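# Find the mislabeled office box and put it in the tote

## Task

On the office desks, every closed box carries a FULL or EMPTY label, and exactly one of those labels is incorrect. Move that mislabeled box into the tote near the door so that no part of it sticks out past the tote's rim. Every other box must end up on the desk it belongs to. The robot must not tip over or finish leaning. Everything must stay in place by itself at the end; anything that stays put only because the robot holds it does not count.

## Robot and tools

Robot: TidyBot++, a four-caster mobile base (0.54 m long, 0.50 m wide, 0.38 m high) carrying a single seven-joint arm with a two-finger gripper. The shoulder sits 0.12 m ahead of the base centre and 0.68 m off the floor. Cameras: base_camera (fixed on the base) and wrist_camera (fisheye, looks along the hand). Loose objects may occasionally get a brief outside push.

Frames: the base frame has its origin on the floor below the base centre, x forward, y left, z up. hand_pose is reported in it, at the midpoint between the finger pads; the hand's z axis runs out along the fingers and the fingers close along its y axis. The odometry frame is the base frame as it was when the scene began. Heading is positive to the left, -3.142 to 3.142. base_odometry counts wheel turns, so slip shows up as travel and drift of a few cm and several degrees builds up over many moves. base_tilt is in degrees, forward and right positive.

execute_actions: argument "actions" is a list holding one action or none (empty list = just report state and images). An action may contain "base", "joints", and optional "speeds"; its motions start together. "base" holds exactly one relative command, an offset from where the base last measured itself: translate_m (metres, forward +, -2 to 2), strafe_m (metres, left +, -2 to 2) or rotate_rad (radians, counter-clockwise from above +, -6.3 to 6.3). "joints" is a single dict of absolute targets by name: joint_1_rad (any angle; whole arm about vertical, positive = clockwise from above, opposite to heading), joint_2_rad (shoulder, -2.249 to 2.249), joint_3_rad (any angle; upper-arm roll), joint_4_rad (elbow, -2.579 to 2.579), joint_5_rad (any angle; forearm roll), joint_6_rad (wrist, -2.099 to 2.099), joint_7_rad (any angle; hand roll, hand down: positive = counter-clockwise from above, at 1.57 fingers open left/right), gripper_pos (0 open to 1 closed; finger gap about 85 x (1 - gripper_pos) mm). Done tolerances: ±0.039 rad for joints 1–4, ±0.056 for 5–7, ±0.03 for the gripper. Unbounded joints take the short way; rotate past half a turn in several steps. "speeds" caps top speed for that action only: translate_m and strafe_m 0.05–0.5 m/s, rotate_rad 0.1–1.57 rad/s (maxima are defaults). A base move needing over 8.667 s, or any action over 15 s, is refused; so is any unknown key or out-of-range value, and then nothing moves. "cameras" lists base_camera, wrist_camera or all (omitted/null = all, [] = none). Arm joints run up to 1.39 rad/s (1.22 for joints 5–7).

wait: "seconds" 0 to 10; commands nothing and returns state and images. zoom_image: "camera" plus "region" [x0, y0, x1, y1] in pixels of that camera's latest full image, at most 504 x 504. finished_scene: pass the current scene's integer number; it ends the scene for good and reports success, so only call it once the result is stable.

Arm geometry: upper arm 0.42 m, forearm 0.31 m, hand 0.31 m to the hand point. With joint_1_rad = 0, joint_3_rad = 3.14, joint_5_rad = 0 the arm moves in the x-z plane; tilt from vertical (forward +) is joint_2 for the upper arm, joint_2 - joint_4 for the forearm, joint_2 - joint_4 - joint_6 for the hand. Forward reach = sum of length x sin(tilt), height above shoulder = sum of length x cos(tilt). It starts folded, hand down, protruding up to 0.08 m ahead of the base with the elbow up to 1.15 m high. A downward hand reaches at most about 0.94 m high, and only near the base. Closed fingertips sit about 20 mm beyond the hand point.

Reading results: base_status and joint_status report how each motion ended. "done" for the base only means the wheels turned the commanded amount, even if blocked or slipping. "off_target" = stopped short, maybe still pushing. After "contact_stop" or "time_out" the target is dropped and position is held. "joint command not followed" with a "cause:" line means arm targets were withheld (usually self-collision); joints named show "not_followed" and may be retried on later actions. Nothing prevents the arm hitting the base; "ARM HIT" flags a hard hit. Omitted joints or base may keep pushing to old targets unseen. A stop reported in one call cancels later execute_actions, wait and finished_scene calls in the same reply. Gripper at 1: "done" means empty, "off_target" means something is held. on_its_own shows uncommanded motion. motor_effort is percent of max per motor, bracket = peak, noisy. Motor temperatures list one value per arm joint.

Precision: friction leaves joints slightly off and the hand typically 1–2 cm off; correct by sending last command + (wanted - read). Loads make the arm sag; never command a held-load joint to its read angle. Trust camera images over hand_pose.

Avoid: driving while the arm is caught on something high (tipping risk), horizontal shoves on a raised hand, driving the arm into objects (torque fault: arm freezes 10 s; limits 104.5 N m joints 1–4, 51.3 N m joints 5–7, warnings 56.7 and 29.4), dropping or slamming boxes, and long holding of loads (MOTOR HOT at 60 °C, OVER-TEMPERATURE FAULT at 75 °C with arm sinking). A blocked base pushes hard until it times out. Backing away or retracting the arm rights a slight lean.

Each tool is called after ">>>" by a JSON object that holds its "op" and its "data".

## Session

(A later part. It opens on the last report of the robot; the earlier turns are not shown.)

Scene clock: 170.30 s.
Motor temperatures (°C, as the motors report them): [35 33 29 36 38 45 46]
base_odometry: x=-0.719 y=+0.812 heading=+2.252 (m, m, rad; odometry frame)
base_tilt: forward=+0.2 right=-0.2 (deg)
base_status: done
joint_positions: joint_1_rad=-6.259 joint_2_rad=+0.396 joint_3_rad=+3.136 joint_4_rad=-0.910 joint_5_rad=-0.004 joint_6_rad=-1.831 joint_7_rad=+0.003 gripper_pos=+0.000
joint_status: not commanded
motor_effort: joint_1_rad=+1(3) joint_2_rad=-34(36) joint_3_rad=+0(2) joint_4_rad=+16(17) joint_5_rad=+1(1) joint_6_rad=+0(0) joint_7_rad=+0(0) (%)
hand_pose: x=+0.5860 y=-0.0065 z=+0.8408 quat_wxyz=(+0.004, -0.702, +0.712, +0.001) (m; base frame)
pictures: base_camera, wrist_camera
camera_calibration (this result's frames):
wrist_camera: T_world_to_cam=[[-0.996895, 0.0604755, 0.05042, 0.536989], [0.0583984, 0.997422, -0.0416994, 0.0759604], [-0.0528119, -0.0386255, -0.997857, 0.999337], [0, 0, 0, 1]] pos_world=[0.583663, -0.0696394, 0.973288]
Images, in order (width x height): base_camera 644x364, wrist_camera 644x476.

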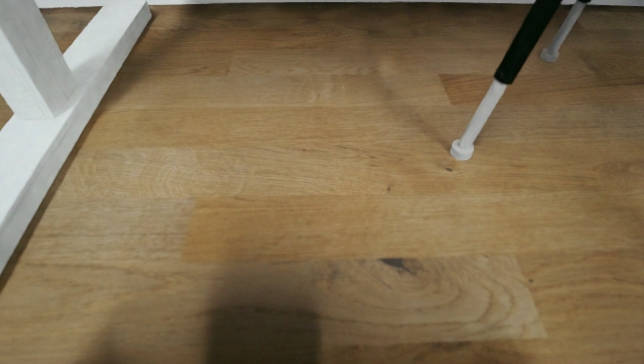

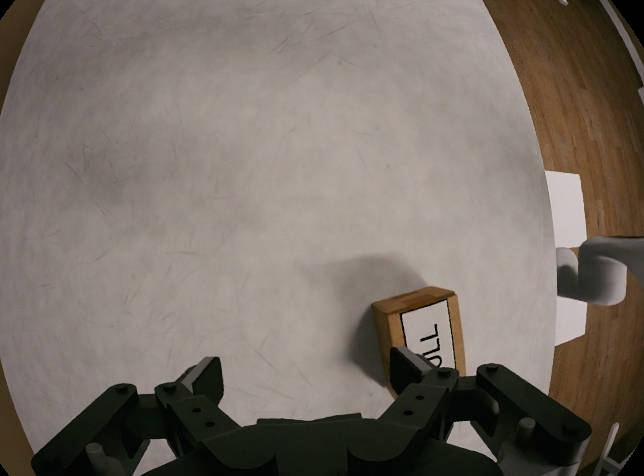

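>>> {"op": "execute_actions", "data": {"actions": [{"base":{"translate_m":-0.105},"joints":{"joint_1_rad":-0.03,"joint_7_rad":0.17}}], "cameras": ["wrist_camera"]}}

Scene clock: 182.53 s.
Motor temperatures (°C, as the motors report them): [35 33 29 36 38 45 46]
base_odometry: x=-0.653 y=+0.730 heading=+2.252 (m, m, rad; odometry frame)
base_tilt: forward=+0.2 right=-0.2 (deg)
base_status: done
joint_positions: joint_1_rad=-6.306 joint_2_rad=+0.400 joint_3_rad=+3.136 joint_4_rad=-0.910 joint_5_rad=-0.004 joint_6_rad=-1.833 joint_7_rad=+0.156 gripper_pos=+0.000
joint_status: all done
motor_effort: joint_1_rad=+0(1) joint_2_rad=-34(37) joint_3_rad=-1(2) joint_4_rad=+16(17) joint_5_rad=+1(2) joint_6_rad=+0(1) joint_7_rad=+1(0) (%)
hand_pose: x=+0.5860 y=+0.0154 z=+0.8391 quat_wxyz=(+0.002, -0.769, +0.639, +0.003) (m; base frame)
pictures: wrist_camera
camera_calibration (this result's frames):
wrist_camera: T_world_to_cam=[[-0.988893, -0.138344, 0.0543318, 0.53086], [-0.140685, 0.989167, -0.0419164, 0.170972], [-0.0479444, -0.0490945, -0.997643, 0.995642], [0, 0, 0, 1]] pos_world=[0.596753, -0.0467983, 0.971619]
Images, in order (width x height): wrist_camera 644x476.

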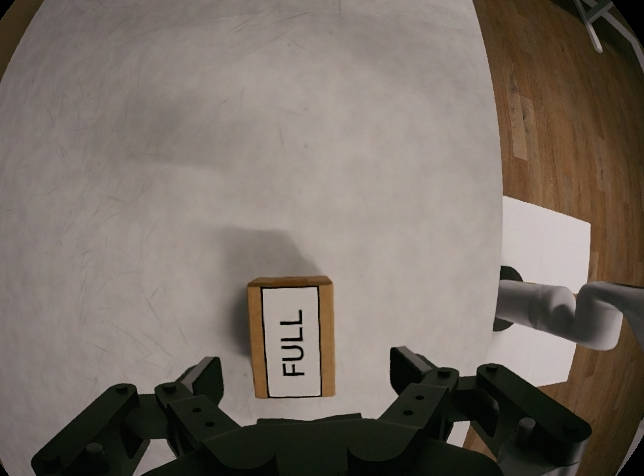

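>>> {"op": "execute_actions", "data": {"actions": [{"joints":{"joint_2_rad":0.386,"joint_4_rad":-1.19,"joint_6_rad":-1.55}}], "cameras": ["wrist_camera"]}}

>>> {"op": "execute_actions", "data": {"actions": [{"joints":{"gripper_pos":1}}], "cameras": []}}

>>> {"op": "execute_actions", "data": {"actions": [{"joints":{"joint_4_rad":-1.08,"joint_6_rad":-1.66}}], "cameras": ["wrist_camera"]}}

Scene clock: 189.20 s.
Motor temperatures (°C, as the motors report them): [35 34 29 36 38 45 46]
base_odometry: x=-0.653 y=+0.730 heading=+2.252 (m, m, rad; odometry frame)
base_tilt: forward=+0.2 right=-0.2 (deg)
base_status: not commanded
joint_positions: joint_1_rad=-6.306 joint_2_rad=+0.400 joint_3_rad=+3.136 joint_4_rad=-1.180 joint_5_rad=-0.004 joint_6_rad=-1.569 joint_7_rad=+0.156 gripper_pos=+0.000
joint_status: all done
motor_effort: joint_1_rad=+0(0) joint_2_rad=-35(36) joint_3_rad=-1(1) joint_4_rad=+17(17) joint_5_rad=+1(1) joint_6_rad=+0(0) joint_7_rad=+0(0) (%)
hand_pose: x=+0.5944 y=+0.0159 z=+0.7551 quat_wxyz=(+0.000, -0.769, +0.639, +0.005) (m; base frame)
pictures: wrist_camera
camera_calibration (this result's frames):
wrist_camera: T_world_to_cam=[[-0.988654, -0.137211, 0.0611229, 0.53856], [-0.139839, 0.989325, -0.0409992, 0.166982], [-0.0548449, -0.0490814, -0.997288, 0.916128], [0, 0, 0, 1]] pos_world=[0.606045, -0.0463386, 0.887571]
Images, in order (width x height): wrist_camera 644x476.

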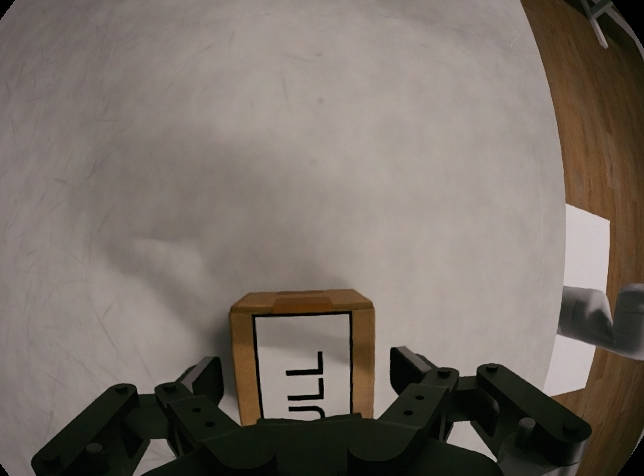

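Scene clock: 190.30 s.
Motor temperatures (°C, as the motors report them): [35 34 29 36 38 45 46]
base_odometry: x=-0.653 y=+0.730 heading=+2.252 (m, m, rad; odometry frame)
base_tilt: forward=+0.2 right=-0.2 (deg)
base_status: not commanded
joint_positions: joint_1_rad=-6.306 joint_2_rad=+0.395 joint_3_rad=+3.136 joint_4_rad=-1.180 joint_5_rad=-0.004 joint_6_rad=-1.569 joint_7_rad=+0.156 gripper_pos=+0.351
joint_status: gripper_pos off_target (ended at +0.351, target +1.000)
motor_effort: joint_1_rad=+0(1) joint_2_rad=-35(35) joint_3_rad=+0(1) joint_4_rad=+16(16) joint_5_rad=+1(1) joint_6_rad=+0(1) joint_7_rad=+0(0) (%)
hand_pose: x=+0.5941 y=+0.0159 z=+0.7576 quat_wxyz=(+0.002, -0.769, +0.639, +0.003) (m; base frame)
pictures: none
No camera images: the call's "cameras" was empty. Leave "cameras" out to get every camera's image.

Scene clock: 191.27 s.
Motor temperatures (°C, as the motors report them): [35 34 29 36 38 45 46]
base_odometry: x=-0.653 y=+0.730 heading=+2.252 (m, m, rad; odometry frame)
base_tilt: forward=+0.2 right=-0.2 (deg)
base_status: not commanded
joint_positions: joint_1_rad=-6.306 joint_2_rad=+0.392 joint_3_rad=+3.136 joint_4_rad=-1.088 joint_5_rad=-0.004 joint_6_rad=-1.641 joint_7_rad=+0.156 gripper_pos=+0.351
joint_status: all done
motor_effort: joint_1_rad=+0(0) joint_2_rad=-35(36) joint_3_rad=-1(0) joint_4_rad=+17(17) joint_5_rad=+0(1) joint_6_rad=+1(0) joint_7_rad=+0(0) (%)
hand_pose: x=+0.5990 y=+0.0159 z=+0.7880 quat_wxyz=(+0.009, -0.769, +0.639, -0.006) (m; base frame)
pictures: wrist_camera
camera_calibration (this result's frames):
wrist_camera: T_world_to_cam=[[-0.989968, -0.137515, 0.0324538, 0.564499], [-0.138877, 0.989319, -0.0442775, 0.170914], [-0.0260183, -0.0483404, -0.998492, 0.932798], [0, 0, 0, 1]] pos_world=[0.606842, -0.0463693, 0.920639]
Images, in order (width x height): wrist_camera 644x476.

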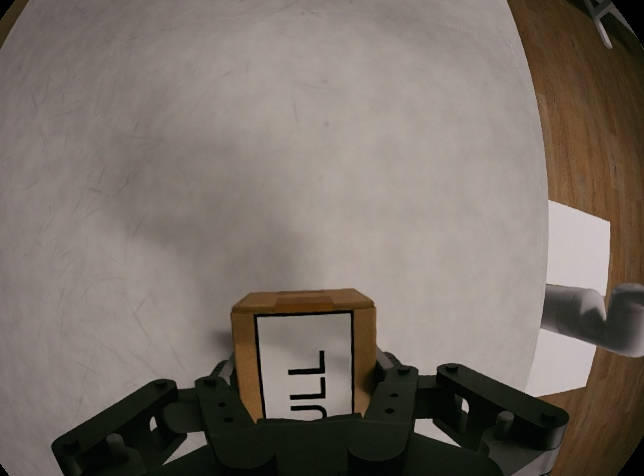

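>>> {"op": "execute_actions", "data": {"actions": [{"base":{"translate_m":-0.4}}], "cameras": []}}

>>> {"op": "execute_actions", "data": {"actions": [{"base":{"rotate_rad":3.057},"joints":{"joint_1_rad":0,"joint_7_rad":1.57}}], "cameras": []}}

>>> {"op": "execute_actions", "data": {"actions": [{"base":{"translate_m":0.9},"joints":{"joint_2_rad":0.9,"joint_4_rad":-1.7,"joint_6_rad":-0.54}}]}}

Scene clock: 200.83 s.
Motor temperatures (°C, as the motors report them): [35 34 29 36 38 45 46]
base_odometry: x=-0.401 y=+0.419 heading=+2.252 (m, m, rad; odometry frame)
base_tilt: forward=+0.2 right=-0.2 (deg)
base_status: done
joint_positions: joint_1_rad=-6.306 joint_2_rad=+0.385 joint_3_rad=+3.136 joint_4_rad=-1.088 joint_5_rad=-0.004 joint_6_rad=-1.644 joint_7_rad=+0.156 gripper_pos=+0.351
joint_status: not commanded
motor_effort: joint_1_rad=+1(2) joint_2_rad=-34(38) joint_3_rad=+0(1) joint_4_rad=+17(18) joint_5_rad=+1(2) joint_6_rad=+1(1) joint_7_rad=+0(0) (%)
hand_pose: x=+0.5973 y=+0.0159 z=+0.7915 quat_wxyz=(+0.011, -0.769, +0.639, -0.007) (m; base frame)
pictures: none
No camera images: the call's "cameras" was empty. Leave "cameras" out to get every camera's image.

Scene clock: 204.27 s.
Motor temperatures (°C, as the motors report them): [35 34 29 36 38 45 46]
base_odometry: x=-0.401 y=+0.419 heading=-0.975 (m, m, rad; odometry frame)
base_tilt: forward=+0.2 right=-0.2 (deg)
base_status: done
joint_positions: joint_1_rad=-6.290 joint_2_rad=+0.390 joint_3_rad=+3.137 joint_4_rad=-1.088 joint_5_rad=-0.004 joint_6_rad=-1.644 joint_7_rad=+1.567 gripper_pos=+0.351
joint_status: all done
motor_effort: joint_1_rad=+1(5) joint_2_rad=-35(39) joint_3_rad=-1(3) joint_4_rad=+17(17) joint_5_rad=+1(0) joint_6_rad=+1(1) joint_7_rad=+0(0) (%)
hand_pose: x=+0.5982 y=+0.0079 z=+0.7888 quat_wxyz=(+0.003, -1.000, -0.004, -0.010) (m; base frame)
pictures: none
No camera images: the call's "cameras" was empty. Leave "cameras" out to get every camera's image.

Scene clock: 207.43 s.
Motor temperatures (°C, as the motors report them): [35 34 29 36 38 45 46]
base_odometry: x=+0.105 y=-0.325 heading=-0.974 (m, m, rad; odometry frame)
base_tilt: forward=+0.2 right=-0.2 (deg)
base_status: done
joint_positions: joint_1_rad=-6.290 joint_2_rad=+0.898 joint_3_rad=+3.137 joint_4_rad=-1.691 joint_5_rad=-0.004 joint_6_rad=-0.556 joint_7_rad=+1.567 gripper_pos=+0.351
joint_status: all done
motor_effort: joint_1_rad=+0(0) joint_2_rad=-42(47) joint_3_rad=-1(1) joint_4_rad=+9(17) joint_5_rad=+0(1) joint_6_rad=+1(2) joint_7_rad=+0(0) (%)
hand_pose: x=+0.6120 y=+0.0080 z=+0.3653 quat_wxyz=(+0.003, -1.000, -0.001, +0.002) (m; base frame)
pictures: base_camera, wrist_camera
camera_calibration (this result's frames):
wrist_camera: T_world_to_cam=[[-0.0440043, -0.997855, 0.0484646, 0.012039], [-0.998115, 0.0418351, -0.0448981, 0.695464], [0.0427743, -0.0503489, -0.997815, 0.46839], [0, 0, 0, 1]] pos_world=[0.674648, 0.00650128, 0.498008]
Images, in order (width x height): base_camera 644x364, wrist_camera 644x476.

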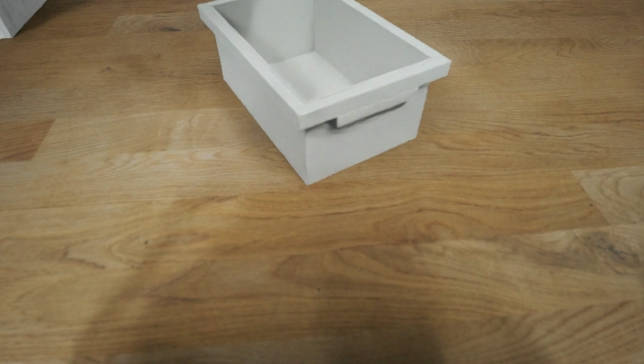

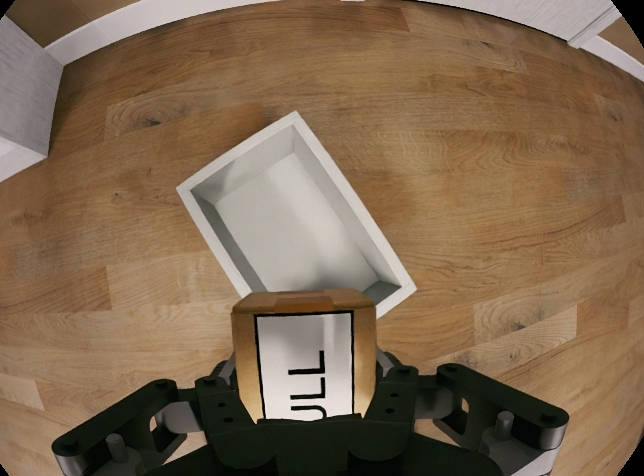

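>>> {"op": "execute_actions", "data": {"actions": [{"base":{"translate_m":0.08},"joints":{"joint_7_rad":0.58,"joint_2_rad":1.3,"joint_4_rad":-1.56,"joint_6_rad":-0.27}}]}}

Scene clock: 218.73 s.
Motor temperatures (°C, as the motors report them): [35 34 29 36 38 45 46]
base_odometry: x=+0.150 y=-0.391 heading=-0.973 (m, m, rad; odometry frame)
base_tilt: forward=+0.2 right=-0.2 (deg)
base_status: done
joint_positions: joint_1_rad=-6.290 joint_2_rad=+1.302 joint_3_rad=+3.137 joint_4_rad=-1.573 joint_5_rad=-0.004 joint_6_rad=-0.291 joint_7_rad=+0.597 gripper_pos=+0.351
joint_status: all done
motor_effort: joint_1_rad=+1(3) joint_2_rad=-44(48) joint_3_rad=-1(2) joint_4_rad=+5(11) joint_5_rad=+1(1) joint_6_rad=+0(1) joint_7_rad=+0(1) (%)
hand_pose: x=+0.5998 y=+0.0078 z=+0.1793 quat_wxyz=(-0.003, -0.885, +0.466, +0.012) (m; base frame)
pictures: base_camera, wrist_camera
camera_calibration (this result's frames):
wrist_camera: T_world_to_cam=[[-0.84741, -0.526042, 0.0719445, 0.494277], [-0.529064, 0.848007, -0.0312334, 0.384915], [-0.0445794, -0.0645308, -0.996919, 0.33566], [0, 0, 0, 1]] pos_world=[0.637464, -0.0447398, 0.311088]
Images, in order (width x height): base_camera 644x364, wrist_camera 644x476.

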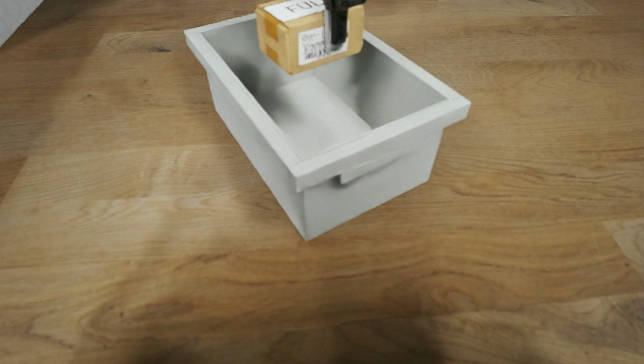

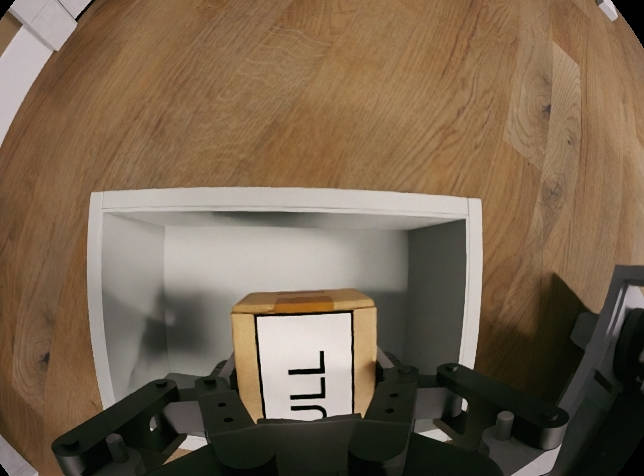

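>>> {"op": "execute_actions", "data": {"actions": [{"base":{"strafe_m":-0.015},"joints":{"joint_2_rad":1.59,"joint_4_rad":-1.31,"joint_6_rad":-0.21}}]}}

Scene clock: 227.03 s.
Motor temperatures (°C, as the motors report them): [35 34 29 36 38 45 46]
base_odometry: x=+0.138 y=-0.400 heading=-0.973 (m, m, rad; odometry frame)
base_tilt: forward=+0.2 right=-0.2 (deg)
base_status: done
joint_positions: joint_1_rad=-6.283 joint_2_rad=+1.594 joint_3_rad=+3.138 joint_4_rad=-1.323 joint_5_rad=-0.004 joint_6_rad=-0.231 joint_7_rad=+0.597 gripper_pos=+0.351
joint_status: all done
motor_effort: joint_1_rad=+0(4) joint_2_rad=-45(48) joint_3_rad=-1(2) joint_4_rad=+4(6) joint_5_rad=+1(1) joint_6_rad=+0(1) joint_7_rad=+0(0) (%)
hand_pose: x=+0.6077 y=+0.0036 z=+0.0543 quat_wxyz=(+0.000, -0.883, +0.470, +0.004) (m; base frame)
pictures: base_camera, wrist_camera
camera_calibration (this result's frames):
wrist_camera: T_world_to_cam=[[-0.853097, -0.518634, 0.0569501, 0.512081], [-0.521055, 0.852507, -0.0416291, 0.384443], [-0.0269601, -0.0651878, -0.997509, 0.200495], [0, 0, 0, 1]] pos_world=[0.642576, -0.0490879, 0.186837]
Images, in order (width x height): base_camera 644x364, wrist_camera 644x476.

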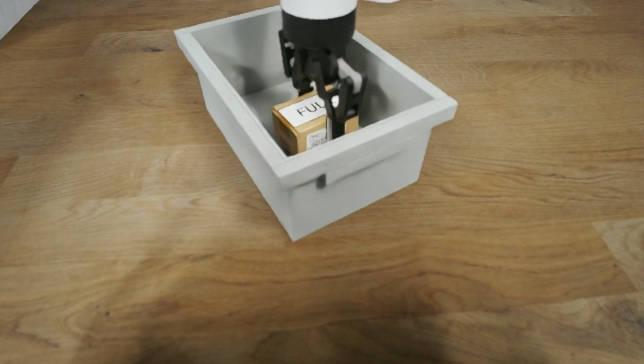

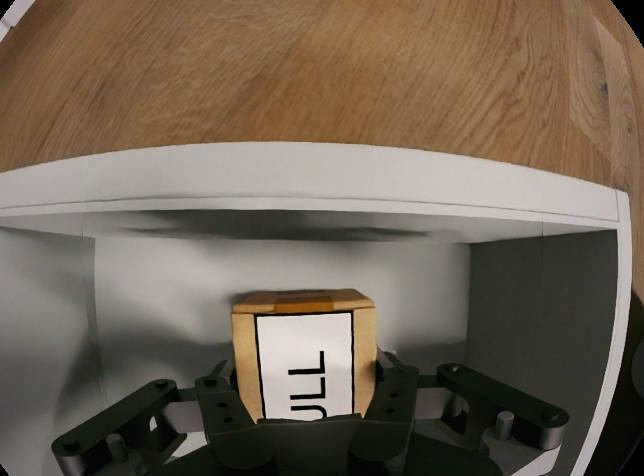

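>>> {"op": "execute_actions", "data": {"actions": [{"joints":{"joint_2_rad":1.615,"joint_4_rad":-1.285}}], "cameras": []}}

>>> {"op": "execute_actions", "data": {"actions": [{"joints":{"gripper_pos":0}}], "cameras": []}}

>>> {"op": "execute_actions", "data": {"actions": [{"joints":{"joint_2_rad":1.25,"joint_4_rad":-1.58,"joint_6_rad":-0.3}}], "cameras": ["base_camera"]}}

>>> {"op": "finished_scene", "data": {"scene": 1}}

Scene clock: 233.03 s.
Motor temperatures (°C, as the motors report them): [35 35 29 35 38 45 46]
base_odometry: x=+0.138 y=-0.400 heading=-0.973 (m, m, rad; odometry frame)
base_tilt: forward=+0.2 right=-0.2 (deg)
base_status: not commanded
joint_positions: joint_1_rad=-6.283 joint_2_rad=+1.606 joint_3_rad=+3.138 joint_4_rad=-1.294 joint_5_rad=-0.004 joint_6_rad=-0.230 joint_7_rad=+0.597 gripper_pos=+0.351
joint_status: all done
motor_effort: joint_1_rad=+0(0) joint_2_rad=-45(47) joint_3_rad=-1(1) joint_4_rad=+4(5) joint_5_rad=+0(0) joint_6_rad=+0(1) joint_7_rad=+0(0) (%)
hand_pose: x=+0.6182 y=+0.0036 z=+0.0506 quat_wxyz=(+0.005, -0.883, +0.470, -0.004) (m; base frame)
pictures: none
No camera images: the call's "cameras" was empty. Leave "cameras" out to get every camera's image.

Scene clock: 234.13 s.
Motor temperatures (°C, as the motors report them): [35 35 29 35 38 45 46]
base_odometry: x=+0.138 y=-0.400 heading=-0.973 (m, m, rad; odometry frame)
base_tilt: forward=+0.2 right=-0.2 (deg)
base_status: not commanded
joint_positions: joint_1_rad=-6.283 joint_2_rad=+1.606 joint_3_rad=+3.138 joint_4_rad=-1.294 joint_5_rad=-0.004 joint_6_rad=-0.230 joint_7_rad=+0.597 gripper_pos=+0.000
joint_status: all done
motor_effort: joint_1_rad=+0(0) joint_2_rad=-45(45) joint_3_rad=-1(1) joint_4_rad=+4(5) joint_5_rad=+1(1) joint_6_rad=+1(0) joint_7_rad=+0(0) (%)
hand_pose: x=+0.6182 y=+0.0036 z=+0.0506 quat_wxyz=(+0.005, -0.883, +0.470, -0.004) (m; base frame)
pictures: none
No camera images: the call's "cameras" was empty. Leave "cameras" out to get every camera's image.

Scene clock: 235.70 s.
Motor temperatures (°C, as the motors report them): [35 35 29 35 38 45 46]
base_odometry: x=+0.138 y=-0.400 heading=-0.973 (m, m, rad; odometry frame)
base_tilt: forward=+0.2 right=-0.2 (deg)
base_status: not commanded
joint_positions: joint_1_rad=-6.283 joint_2_rad=+1.250 joint_3_rad=+3.138 joint_4_rad=-1.567 joint_5_rad=-0.004 joint_6_rad=-0.279 joint_7_rad=+0.597 gripper_pos=+0.000
joint_status: all done
motor_effort: joint_1_rad=+0(0) joint_2_rad=-45(48) joint_3_rad=-1(1) joint_4_rad=+6(6) joint_5_rad=+1(1) joint_6_rad=+1(1) joint_7_rad=+0(1) (%)
hand_pose: x=+0.6330 y=+0.0037 z=+0.2058 quat_wxyz=(+0.013, -0.883, +0.469, -0.019) (m; base frame)
pictures: base_camera
Images, in order (width x height): base_camera 644x364.

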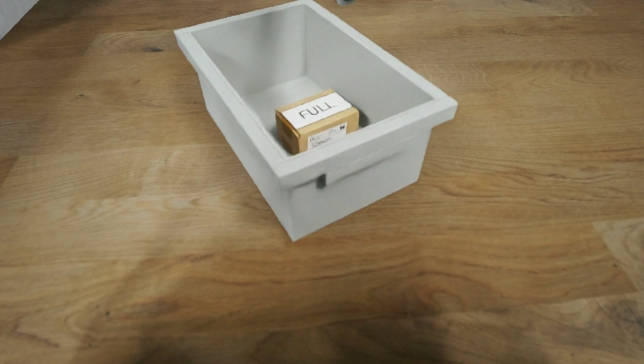

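The scene is finished: the task was done.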